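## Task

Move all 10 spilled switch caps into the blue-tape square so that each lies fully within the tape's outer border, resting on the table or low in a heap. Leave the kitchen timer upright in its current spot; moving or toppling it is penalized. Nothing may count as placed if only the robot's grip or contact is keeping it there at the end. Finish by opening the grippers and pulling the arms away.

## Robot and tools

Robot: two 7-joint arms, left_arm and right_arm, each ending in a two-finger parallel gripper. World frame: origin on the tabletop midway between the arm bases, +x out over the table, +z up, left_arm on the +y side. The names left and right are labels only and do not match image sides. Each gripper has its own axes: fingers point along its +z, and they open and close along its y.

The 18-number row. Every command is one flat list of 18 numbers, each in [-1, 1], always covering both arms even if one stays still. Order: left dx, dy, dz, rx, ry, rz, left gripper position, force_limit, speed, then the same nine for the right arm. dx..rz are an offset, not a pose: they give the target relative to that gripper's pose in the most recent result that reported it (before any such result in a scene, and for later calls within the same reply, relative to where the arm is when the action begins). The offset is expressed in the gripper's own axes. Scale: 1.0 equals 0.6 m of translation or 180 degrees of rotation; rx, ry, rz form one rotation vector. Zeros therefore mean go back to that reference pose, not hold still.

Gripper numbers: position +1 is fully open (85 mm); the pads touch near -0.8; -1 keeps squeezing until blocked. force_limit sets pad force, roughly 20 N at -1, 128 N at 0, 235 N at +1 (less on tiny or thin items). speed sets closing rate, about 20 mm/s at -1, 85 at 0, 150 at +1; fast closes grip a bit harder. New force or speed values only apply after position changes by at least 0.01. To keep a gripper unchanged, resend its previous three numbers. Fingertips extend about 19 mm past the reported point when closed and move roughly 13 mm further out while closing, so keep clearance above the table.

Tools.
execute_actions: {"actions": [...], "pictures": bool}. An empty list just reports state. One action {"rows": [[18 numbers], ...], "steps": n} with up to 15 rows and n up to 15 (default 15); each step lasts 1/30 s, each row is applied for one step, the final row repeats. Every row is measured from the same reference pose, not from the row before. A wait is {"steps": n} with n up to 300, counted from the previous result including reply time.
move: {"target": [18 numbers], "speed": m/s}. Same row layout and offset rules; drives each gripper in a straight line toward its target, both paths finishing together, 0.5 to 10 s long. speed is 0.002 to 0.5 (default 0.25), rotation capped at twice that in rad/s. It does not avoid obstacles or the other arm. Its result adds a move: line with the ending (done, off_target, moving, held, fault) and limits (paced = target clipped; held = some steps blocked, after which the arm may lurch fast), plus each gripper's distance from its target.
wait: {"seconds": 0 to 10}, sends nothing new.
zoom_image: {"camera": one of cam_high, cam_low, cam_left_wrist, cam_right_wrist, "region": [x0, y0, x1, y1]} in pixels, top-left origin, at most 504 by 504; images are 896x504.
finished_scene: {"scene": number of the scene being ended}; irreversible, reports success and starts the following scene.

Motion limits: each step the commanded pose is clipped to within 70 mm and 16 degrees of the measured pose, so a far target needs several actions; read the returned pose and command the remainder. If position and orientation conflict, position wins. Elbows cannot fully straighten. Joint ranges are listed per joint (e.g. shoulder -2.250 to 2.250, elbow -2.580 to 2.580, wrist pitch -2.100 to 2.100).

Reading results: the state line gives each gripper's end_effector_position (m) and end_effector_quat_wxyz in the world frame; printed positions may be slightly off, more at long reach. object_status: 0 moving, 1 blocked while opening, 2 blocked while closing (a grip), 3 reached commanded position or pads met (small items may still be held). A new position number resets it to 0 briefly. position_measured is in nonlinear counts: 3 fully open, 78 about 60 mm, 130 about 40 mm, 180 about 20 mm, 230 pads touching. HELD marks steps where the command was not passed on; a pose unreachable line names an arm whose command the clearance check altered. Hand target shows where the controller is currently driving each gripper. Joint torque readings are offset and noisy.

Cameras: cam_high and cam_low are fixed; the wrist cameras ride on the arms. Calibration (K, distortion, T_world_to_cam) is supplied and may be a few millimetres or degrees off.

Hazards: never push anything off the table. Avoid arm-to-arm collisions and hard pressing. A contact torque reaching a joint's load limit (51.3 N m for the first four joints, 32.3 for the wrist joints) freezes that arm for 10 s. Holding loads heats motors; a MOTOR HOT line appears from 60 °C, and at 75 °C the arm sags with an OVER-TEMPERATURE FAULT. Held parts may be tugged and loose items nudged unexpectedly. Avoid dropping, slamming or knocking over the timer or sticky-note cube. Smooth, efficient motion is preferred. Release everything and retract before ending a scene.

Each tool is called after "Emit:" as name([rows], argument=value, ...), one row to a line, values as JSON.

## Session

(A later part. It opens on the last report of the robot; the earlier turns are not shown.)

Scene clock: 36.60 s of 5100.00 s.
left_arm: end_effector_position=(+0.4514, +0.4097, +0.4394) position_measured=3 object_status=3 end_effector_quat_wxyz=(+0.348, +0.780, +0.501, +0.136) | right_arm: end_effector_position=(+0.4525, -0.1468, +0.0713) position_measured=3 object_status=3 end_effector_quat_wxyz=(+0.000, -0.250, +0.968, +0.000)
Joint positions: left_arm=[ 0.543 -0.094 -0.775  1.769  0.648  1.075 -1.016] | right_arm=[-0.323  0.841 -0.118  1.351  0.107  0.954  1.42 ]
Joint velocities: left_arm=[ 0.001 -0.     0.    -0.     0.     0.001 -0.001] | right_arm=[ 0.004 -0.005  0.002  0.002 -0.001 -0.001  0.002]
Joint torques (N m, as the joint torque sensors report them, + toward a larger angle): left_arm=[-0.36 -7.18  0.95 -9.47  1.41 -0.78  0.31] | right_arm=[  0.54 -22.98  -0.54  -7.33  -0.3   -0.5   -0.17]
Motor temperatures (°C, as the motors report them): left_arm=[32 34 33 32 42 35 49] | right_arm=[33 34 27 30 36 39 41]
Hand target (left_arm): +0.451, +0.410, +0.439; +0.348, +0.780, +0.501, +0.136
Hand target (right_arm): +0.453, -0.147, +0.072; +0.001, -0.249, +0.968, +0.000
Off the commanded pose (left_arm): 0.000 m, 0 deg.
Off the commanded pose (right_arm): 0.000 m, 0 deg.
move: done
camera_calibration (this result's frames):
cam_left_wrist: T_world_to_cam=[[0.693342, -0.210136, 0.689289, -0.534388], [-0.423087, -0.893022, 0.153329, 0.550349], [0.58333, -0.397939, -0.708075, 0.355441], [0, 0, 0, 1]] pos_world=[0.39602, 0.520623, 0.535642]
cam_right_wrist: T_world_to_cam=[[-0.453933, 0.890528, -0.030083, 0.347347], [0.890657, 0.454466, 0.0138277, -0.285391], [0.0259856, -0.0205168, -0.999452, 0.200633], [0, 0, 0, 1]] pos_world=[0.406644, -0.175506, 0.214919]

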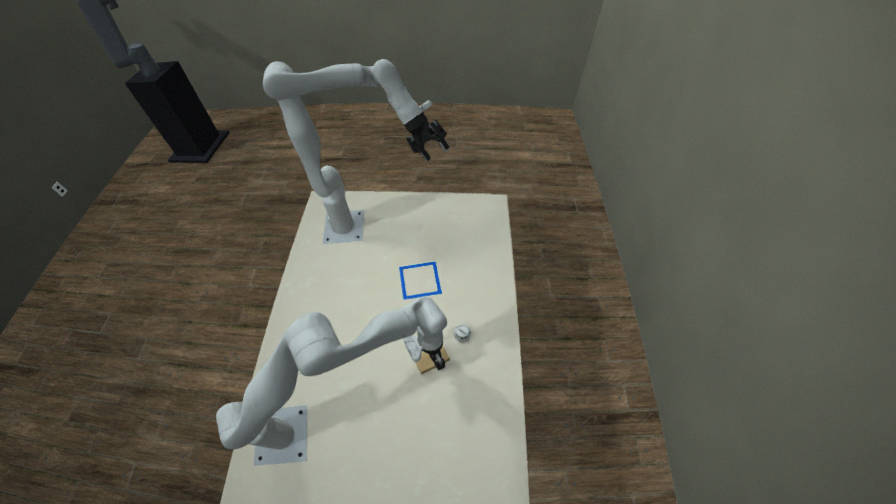

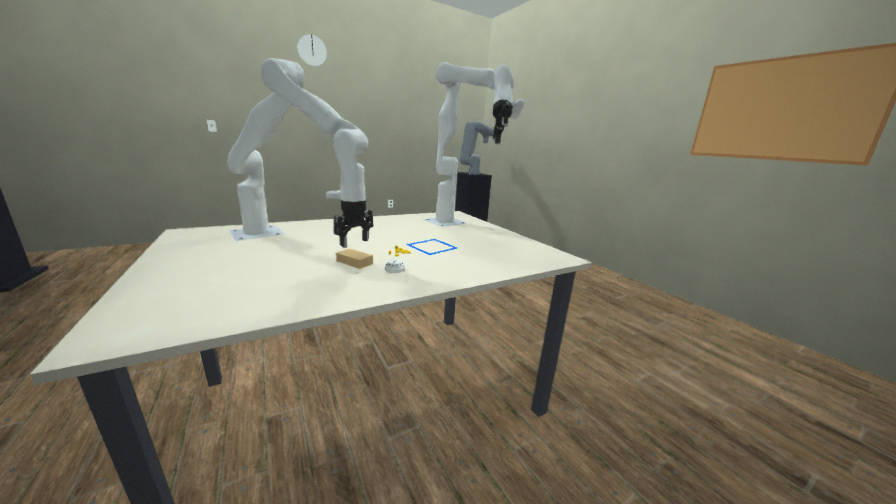

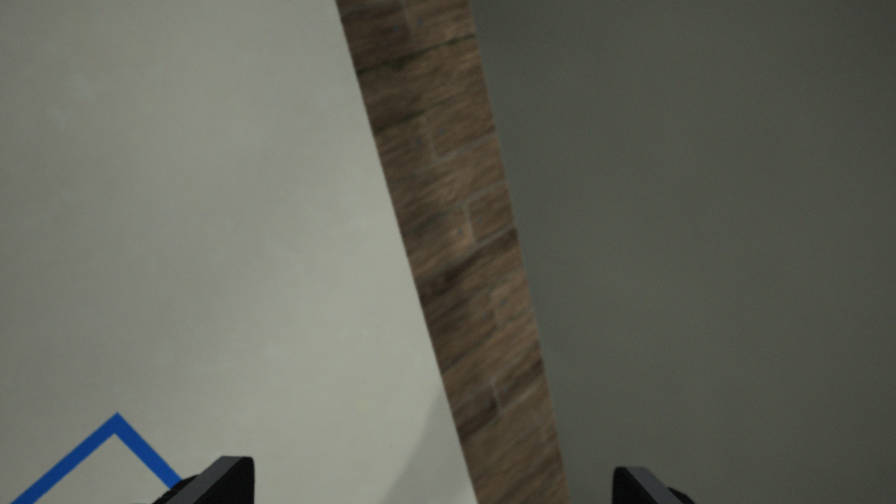

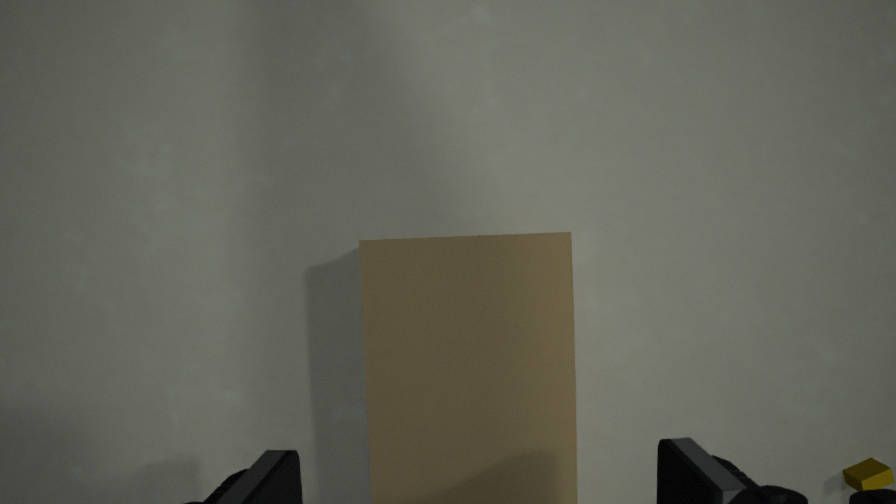

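Emit:
move(target=[0,0,0,0,0,0,1,0,0,0,-0.003,0.082,0,0,0,1,0,0], speed=0.1)

Emit:
move(target=[0,0,0,0,0,0,1,0,0,0,0,0,0,0,0,-1,-0.6,-0.3])

Emit:
move(target=[0,0,0,0,0,0,1,0,0,0,0.09,0,0,0,0.111,-1,-0.6,-0.3], speed=0.1)

Emit:
move(target=[0,0,0,0,0,0,1,0,0,0,0.35,0.002,0,0,0,-1,-0.6,-0.3], speed=0.05)

Emit:
move(target=[0,0,0,0,0,0,1,0,0,0,-0.12,-0.002,0,0,0,-1,-0.6,-0.3], speed=0.08)

Emit:
zoom_image(camera="cam_low", region=[350,210,480,280])

Scene clock: 43.23 s of 5100.00 s.
left_arm: end_effector_position=(+0.4514, +0.4097, +0.4394) position_measured=3 object_status=3 end_effector_quat_wxyz=(+0.348, +0.780, +0.501, +0.136) | right_arm: end_effector_position=(+0.4534, -0.1482, +0.0223) position_measured=3 object_status=3 end_effector_quat_wxyz=(+0.000, -0.250, +0.968, +0.001)
Joint positions: left_arm=[ 0.543 -0.094 -0.775  1.769  0.648  1.075 -1.016] | right_arm=[-0.323  0.915 -0.112  1.379  0.117  0.853  1.416]
Joint velocities: left_arm=[ 0.001 -0.    -0.    -0.    -0.     0.     0.001] | right_arm=[-0.     0.003  0.    -0.002 -0.    -0.     0.   ]
Joint torques (N m, as the joint torque sensors report them, + toward a larger angle): left_arm=[ 0.26 -6.84  0.62 -9.59  1.43 -0.67 -0.04] | right_arm=[  0.17 -23.76  -0.56  -6.72  -0.23  -0.4   -0.17]
Motor temperatures (°C, as the motors report them): left_arm=[32 34 33 32 42 35 49] | right_arm=[33 34 27 30 36 39 41]
Hand target (left_arm): +0.451, +0.410, +0.439; +0.348, +0.780, +0.501, +0.136
Hand target (right_arm): +0.453, -0.148, +0.022; +0.000, -0.250, +0.968, +0.001
Off the commanded pose (left_arm): 0.000 m, 0 deg.
Off the commanded pose (right_arm): 0.000 m, 0 deg.
After step 90, 2.80 s passed at rest.
move: done
camera_calibration (this result's frames):
cam_left_wrist: T_world_to_cam=[[0.693342, -0.210136, 0.689289, -0.534388], [-0.423086, -0.893022, 0.153328, 0.55035], [0.583331, -0.397938, -0.708075, 0.355439], [0, 0, 0, 1]] pos_world=[0.396021, 0.520623, 0.535642]
cam_right_wrist: T_world_to_cam=[[-0.453982, 0.890511, -0.0298438, 0.347552], [0.890628, 0.454514, 0.0140796, -0.284927], [0.0261025, -0.0201879, -0.999455, 0.151567], [0, 0, 0, 1]] pos_world=[0.40759, -0.176936, 0.165869]

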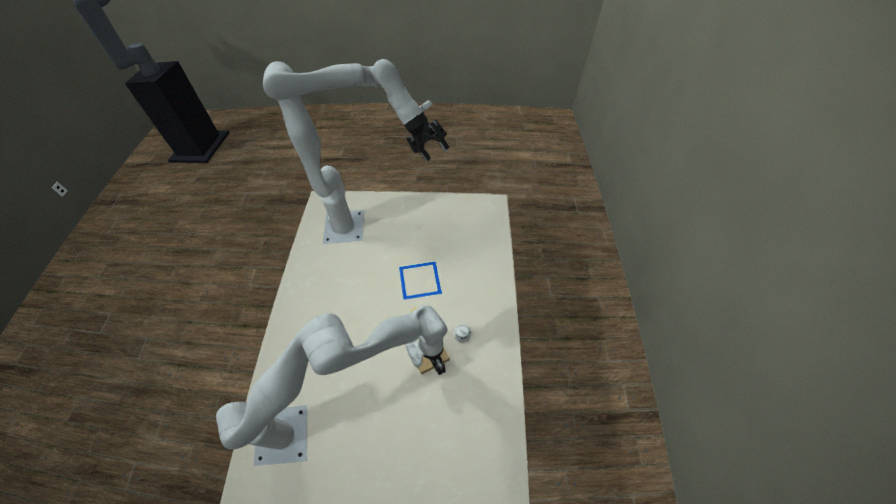

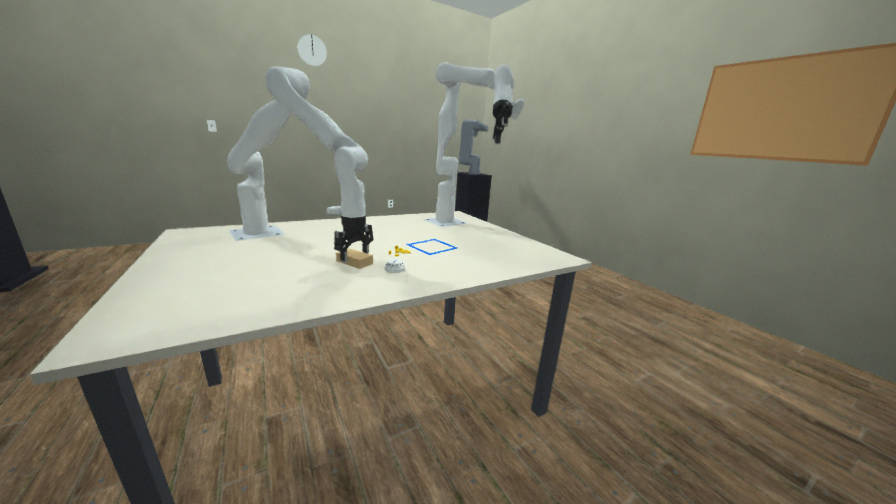

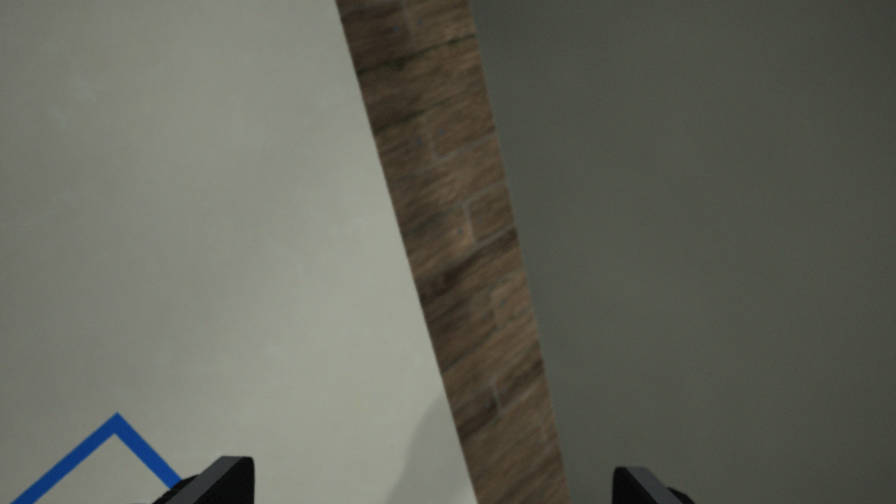

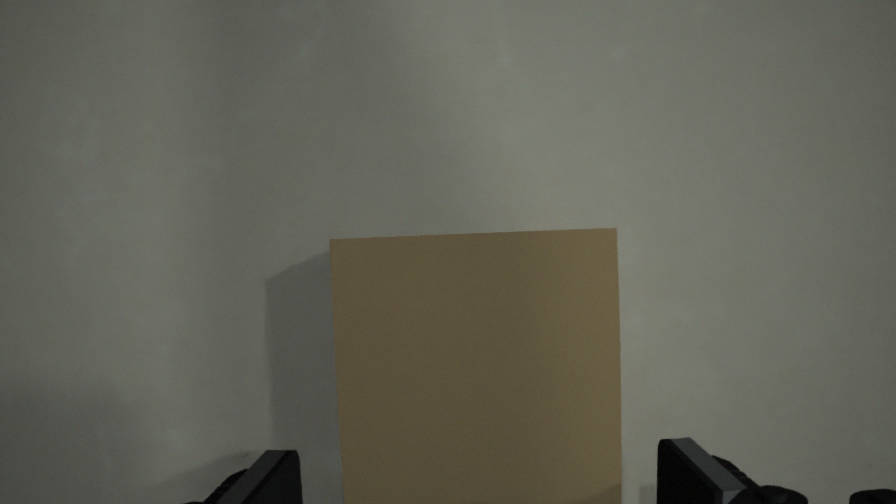

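Scene clock: 44.00 s of 5100.00 s.
left_arm: end_effector_position=(+0.4514, +0.4097, +0.4394) position_measured=3 object_status=3 end_effector_quat_wxyz=(+0.348, +0.780, +0.501, +0.136) | right_arm: end_effector_position=(+0.4535, -0.1481, +0.0231) position_measured=88 object_status=2 end_effector_quat_wxyz=(+0.001, -0.250, +0.968, +0.001)
Joint positions: left_arm=[ 0.543 -0.094 -0.775  1.769  0.648  1.075 -1.016] | right_arm=[-0.323  0.914 -0.112  1.379  0.117  0.853  1.416]
Joint velocities: left_arm=[ 0.002  0.     0.    -0.    -0.    -0.    -0.   ] | right_arm=[ 0.    -0.     0.     0.001  0.     0.     0.001]
Joint torques (N m, as the joint torque sensors report them, + toward a larger angle): left_arm=[  0.21  -6.9    1.25 -10.05   1.54  -0.84   0.07] | right_arm=[  0.17 -22.46  -0.35  -6.92  -0.17  -0.89  -0.13]
Motor temperatures (°C, as the motors report them): left_arm=[32 34 33 32 42 35 49] | right_arm=[33 34 27 30 36 39 41]
Hand target (left_arm): +0.451, +0.410, +0.439; +0.348, +0.780, +0.501, +0.136
Hand target (right_arm): +0.453, -0.148, +0.022; +0.000, -0.250, +0.968, +0.001
Off the commanded pose (left_arm): 0.000 m, 0 deg.
Off the commanded pose (right_arm): 0.001 m, 0 deg.
move: done
camera_calibration (this result's frames):
cam_left_wrist: T_world_to_cam=[[0.693342, -0.210136, 0.68929, -0.534389], [-0.423085, -0.893023, 0.153327, 0.550351], [0.583332, -0.397936, -0.708075, 0.355438], [0, 0, 0, 1]] pos_world=[0.396021, 0.520624, 0.535642]
cam_right_wrist: T_world_to_cam=[[-0.453983, 0.890513, -0.0297606, 0.347498], [0.890613, 0.454525, 0.0147098, -0.285051], [0.0266262, -0.0198272, -0.999449, 0.152225], [0, 0, 0, 1]] pos_world=[0.407575, -0.176871, 0.166676]

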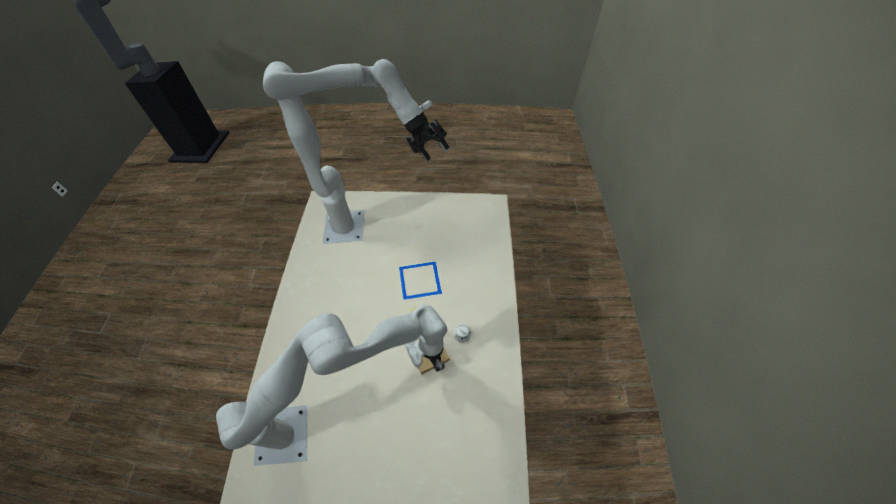

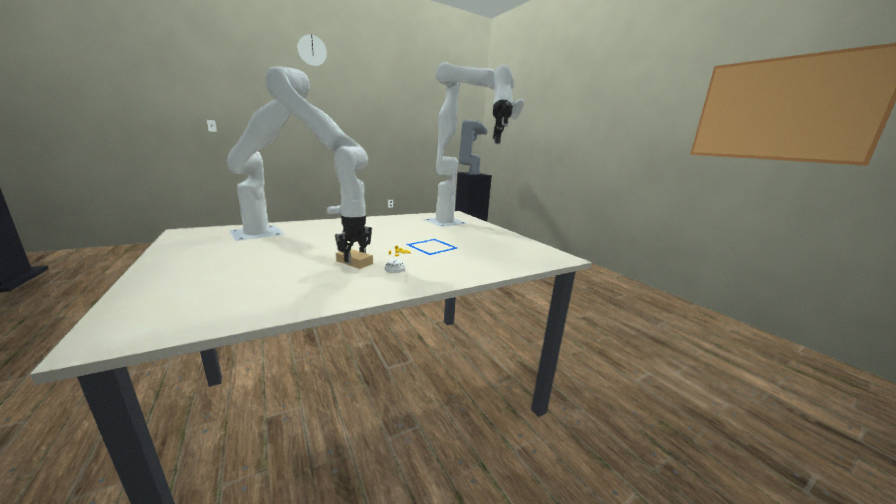

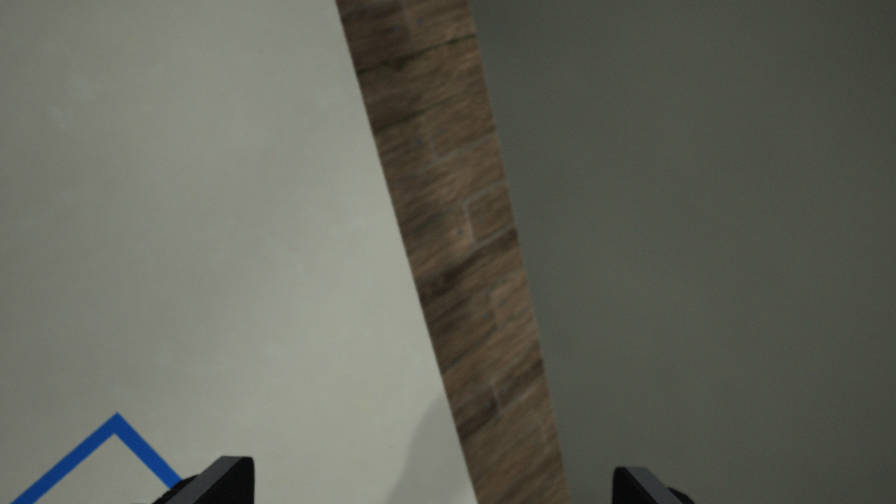

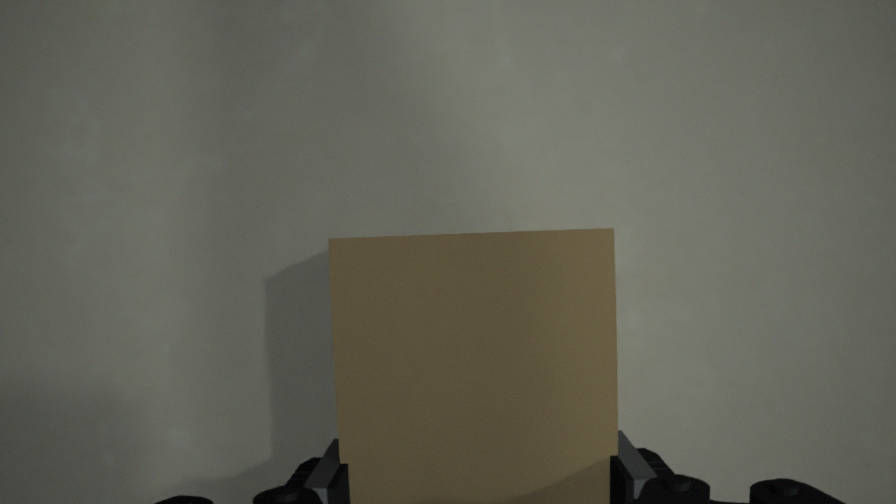

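Scene clock: 46.00 s of 5100.00 s.
left_arm: end_effector_position=(+0.4514, +0.4097, +0.4394) position_measured=3 object_status=3 end_effector_quat_wxyz=(+0.348, +0.780, +0.501, +0.136) | right_arm: end_effector_position=(+0.4276, -0.1014, +0.0232) position_measured=88 object_status=2 end_effector_quat_wxyz=(+0.001, -0.077, +0.997, +0.001)
Joint positions: left_arm=[ 0.543 -0.094 -0.775  1.769  0.648  1.075 -1.016] | right_arm=[-0.468  0.919 -0.017  1.364  0.018  0.857  1.045]
Joint velocities: left_arm=[0.    0.    0.    0.    0.    0.001 0.   ] | right_arm=[-0.002  0.     0.    -0.001  0.003  0.001 -0.003]
Joint torques (N m, as the joint torque sensors report them, + toward a larger angle): left_arm=[ 0.29 -6.72  1.37 -9.8   1.44 -0.86  0.16] | right_arm=[ -0.09 -23.59  -0.1   -6.92  -0.53  -0.44   0.02]
Motor temperatures (°C, as the motors report them): left_arm=[32 34 33 32 42 35 49] | right_arm=[33 34 27 30 36 39 41]
Hand target (left_arm): +0.451, +0.410, +0.439; +0.348, +0.780, +0.501, +0.136
Hand target (right_arm): +0.427, -0.101, +0.023; +0.001, -0.078, +0.997, +0.001
Off the commanded pose (left_arm): 0.000 m, 0 deg.
Off the commanded pose (right_arm): 0.001 m, 0 deg.
move: done
camera_calibration (this result's frames):
cam_left_wrist: T_world_to_cam=[[0.693342, -0.210136, 0.68929, -0.534389], [-0.423084, -0.893023, 0.153326, 0.550352], [0.583333, -0.397935, -0.708075, 0.355437], [0, 0, 0, 1]] pos_world=[0.396022, 0.520624, 0.535642]
cam_right_wrist: T_world_to_cam=[[-0.121717, 0.992125, -0.0295512, 0.162335], [0.992406, 0.122177, 0.0142635, -0.360424], [0.0177616, -0.0275907, -0.999461, 0.156907], [0, 0, 0, 1]] pos_world=[0.374658, -0.112692, 0.166761]

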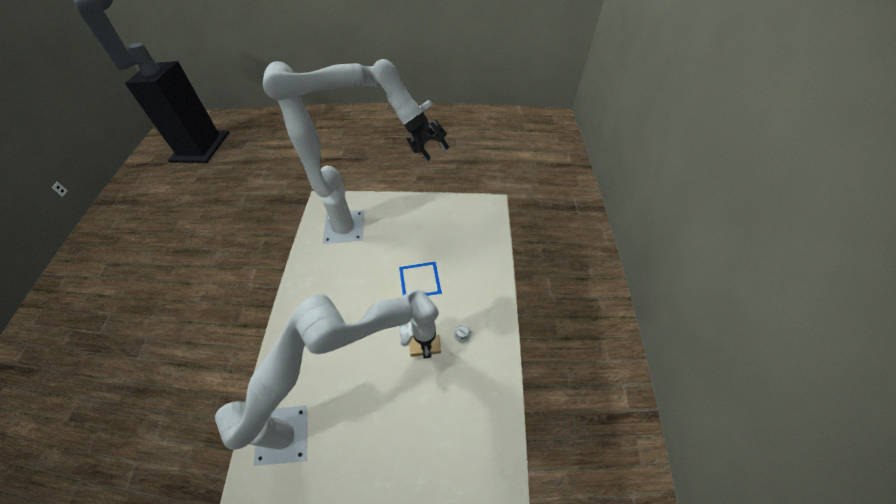

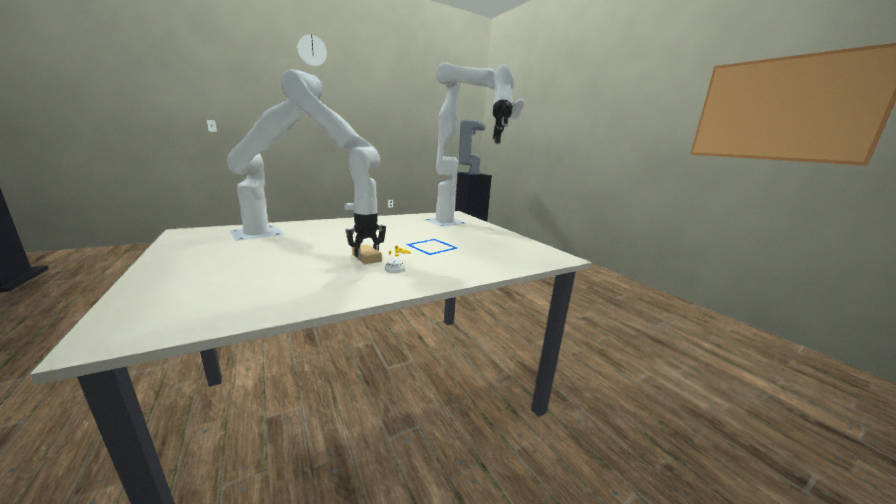

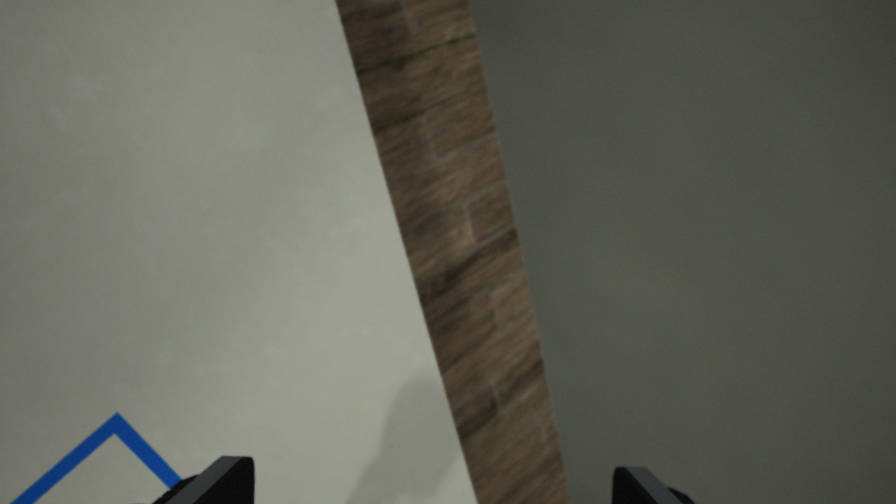

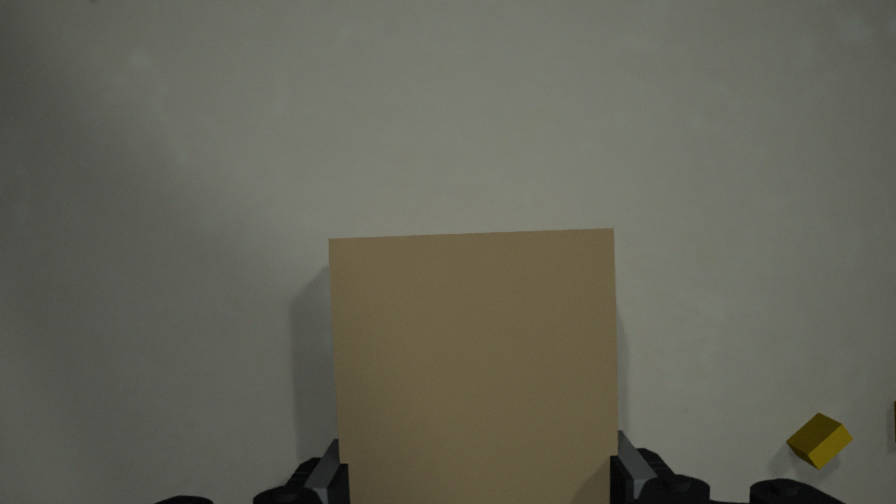

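Scene clock: 50.50 s of 5100.00 s.
left_arm: end_effector_position=(+0.4514, +0.4097, +0.4394) position_measured=3 object_status=3 end_effector_quat_wxyz=(+0.348, +0.780, +0.501, +0.136) | right_arm: end_effector_position=(+0.3958, +0.1056, +0.0236) position_measured=88 object_status=2 end_effector_quat_wxyz=(+0.001, -0.077, +0.997, +0.001)
Joint positions: left_arm=[ 0.543 -0.094 -0.775  1.769  0.648  1.075 -1.016] | right_arm=[-0.744  1.212  0.007  0.674 -0.006  1.252  0.793]
Joint velocities: left_arm=[ 0.    -0.    -0.     0.     0.     0.    -0.002] | right_arm=[-0.001  0.002  0.    -0.004 -0.     0.003 -0.001]
Joint torques (N m, as the joint torque sensors report them, + toward a larger angle): left_arm=[ 0.34 -7.32  1.15 -9.74  1.56 -1.05  0.1 ] | right_arm=[ -0.14 -27.19   0.01  -8.45  -0.35  -0.94  -0.05]
Motor temperatures (°C, as the motors report them): left_arm=[32 34 33 32 42 35 49] | right_arm=[33 34 27 30 36 39 41]
Hand target (left_arm): +0.451, +0.410, +0.439; +0.348, +0.780, +0.501, +0.136
Hand target (right_arm): +0.395, +0.106, +0.022; +0.001, -0.077, +0.997, +0.000
Off the commanded pose (left_arm): 0.000 m, 0 deg.
Off the commanded pose (right_arm): 0.002 m, 0 deg.
move: done
camera_calibration (this result's frames):
cam_left_wrist: T_world_to_cam=[[0.693342, -0.210135, 0.68929, -0.53439], [-0.423083, -0.893024, 0.153325, 0.550353], [0.583333, -0.397934, -0.708075, 0.355436], [0, 0, 0, 1]] pos_world=[0.396022, 0.520624, 0.535642]
cam_right_wrist: T_world_to_cam=[[-0.119776, 0.992364, -0.0294393, -0.047633], [0.992617, 0.120272, 0.0156981, -0.354107], [0.019119, -0.0273417, -0.999443, 0.163079], [0, 0, 0, 1]] pos_world=[0.342669, 0.0943174, 0.167144]

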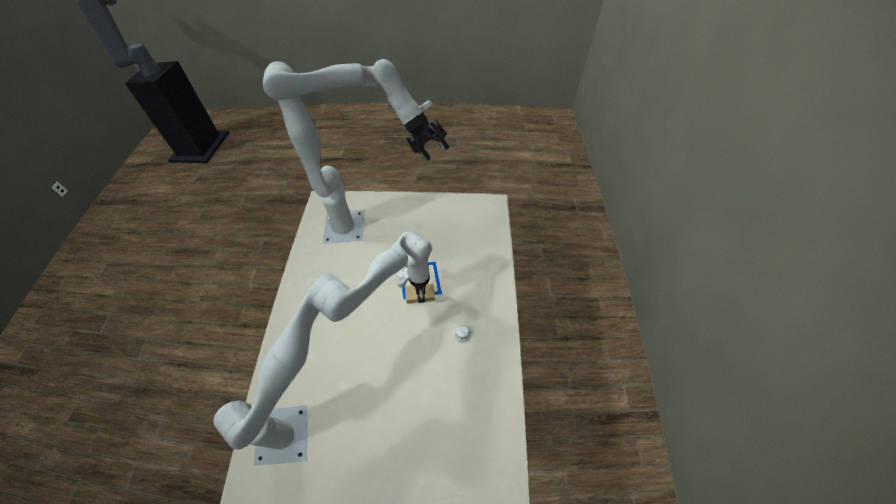

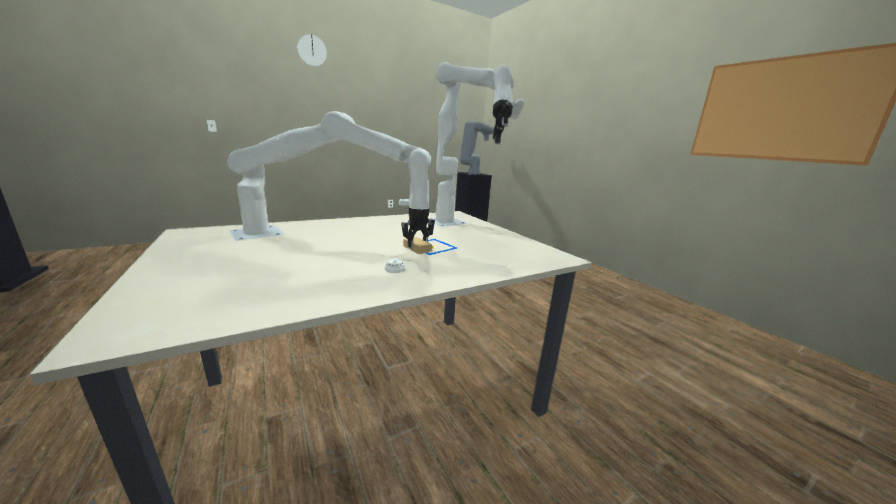

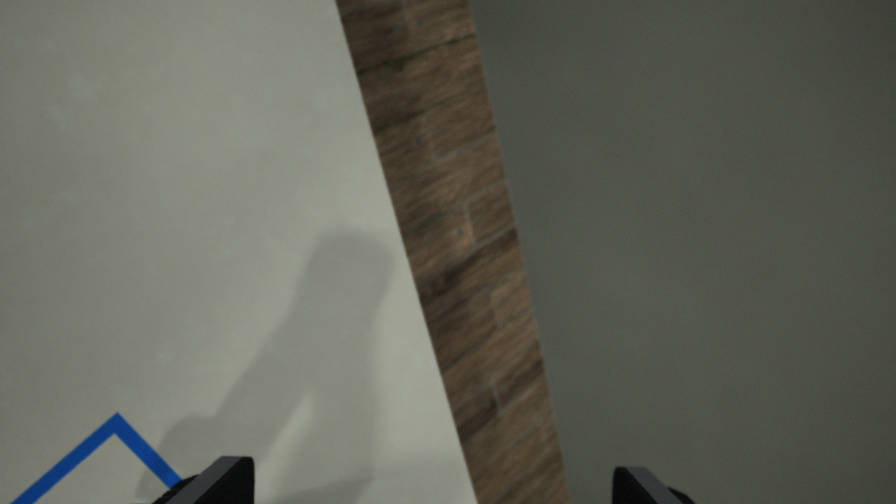

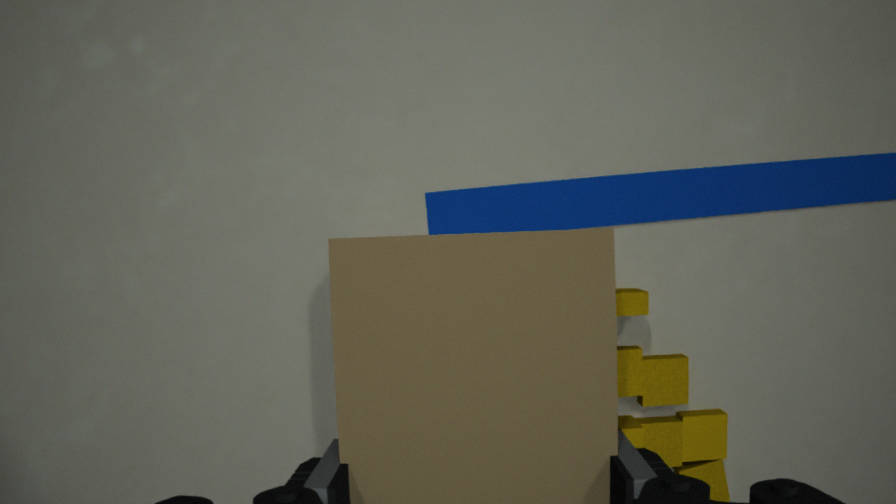

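Scene clock: 51.70 s of 5100.00 s.
left_arm: end_effector_position=(+0.4514, +0.4097, +0.4394) position_measured=3 object_status=3 end_effector_quat_wxyz=(+0.348, +0.780, +0.501, +0.136) | right_arm: end_effector_position=(+0.4066, +0.0346, +0.0243) position_measured=88 object_status=2 end_effector_quat_wxyz=(+0.001, -0.077, +0.997, +0.001)
Joint positions: left_arm=[ 0.543 -0.094 -0.775  1.769  0.648  1.075 -1.016] | right_arm=[-0.662  1.074 -0.002  0.993  0.002  1.072  0.87 ]
Joint velocities: left_arm=[ 0.002 -0.    -0.     0.    -0.    -0.001 -0.   ] | right_arm=[ 0.001 -0.007  0.     0.001 -0.002 -0.    -0.001]
Joint torques (N m, as the joint torque sensors report them, + toward a larger angle): left_arm=[ 0.14 -6.56  1.14 -9.36  1.4  -0.73  0.35] | right_arm=[  0.32 -26.64   0.29  -7.86  -0.41  -0.45  -0.18]
Motor temperatures (°C, as the motors report them): left_arm=[32 34 33 32 42 35 49] | right_arm=[33 34 27 30 36 39 41]
Hand target (left_arm): +0.451, +0.410, +0.439; +0.348, +0.780, +0.501, +0.136
Hand target (right_arm): +0.407, +0.035, +0.025; +0.001, -0.077, +0.997, +0.001
Off the commanded pose (left_arm): 0.000 m, 0 deg.
Off the commanded pose (right_arm): 0.001 m, 0 deg.
move: done
camera_calibration (this result's frames):
cam_left_wrist: T_world_to_cam=[[0.693342, -0.210135, 0.68929, -0.53439], [-0.423082, -0.893025, 0.153324, 0.550354], [0.583334, -0.397932, -0.708076, 0.355435], [0, 0, 0, 1]] pos_world=[0.396022, 0.520624, 0.535642]
cam_right_wrist: T_world_to_cam=[[-0.120605, 0.992255, -0.029743, 0.0245007], [0.992527, 0.121091, 0.0151014, -0.356273], [0.018586, -0.0276994, -0.999443, 0.161764], [0, 0, 0, 1]] pos_world=[0.353559, 0.0233113, 0.167783]

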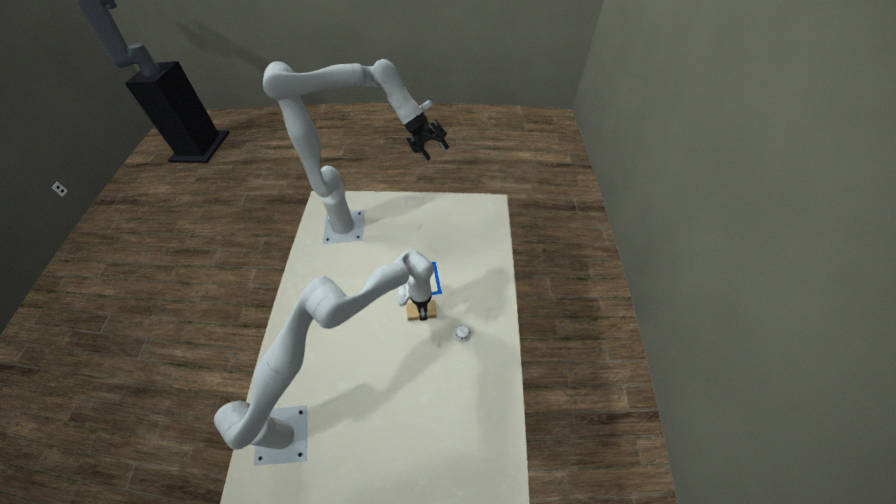

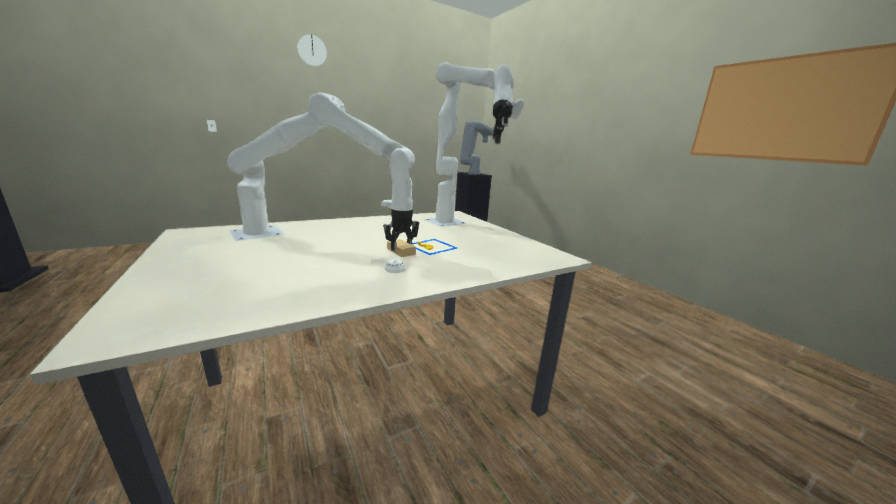

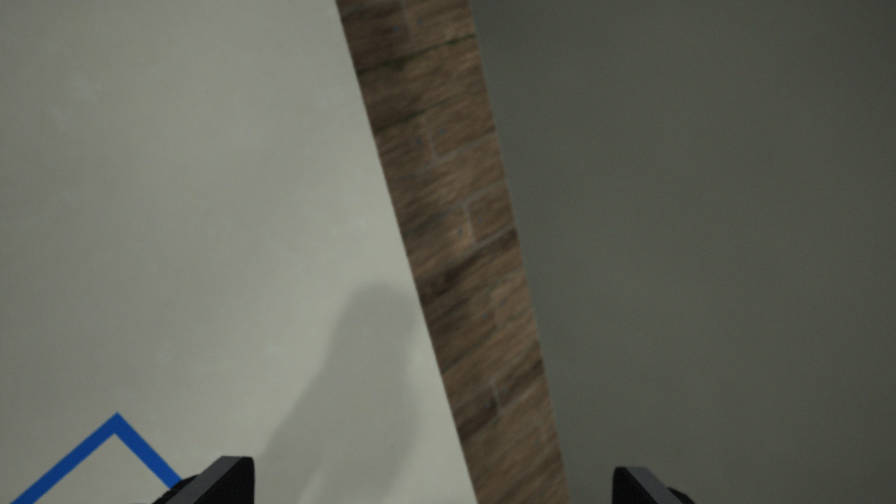

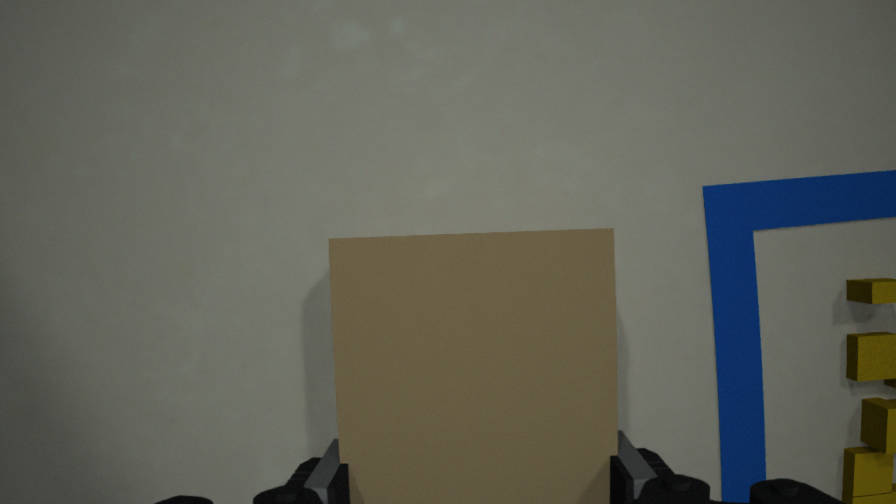

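Region (350, 210, 480, 280) of cam_low's 896x504 image, scaled by 3.877, with more detail than that image has; it fills the top 271 rows of this view, and the rest is white.

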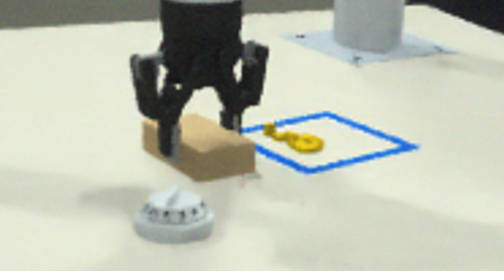

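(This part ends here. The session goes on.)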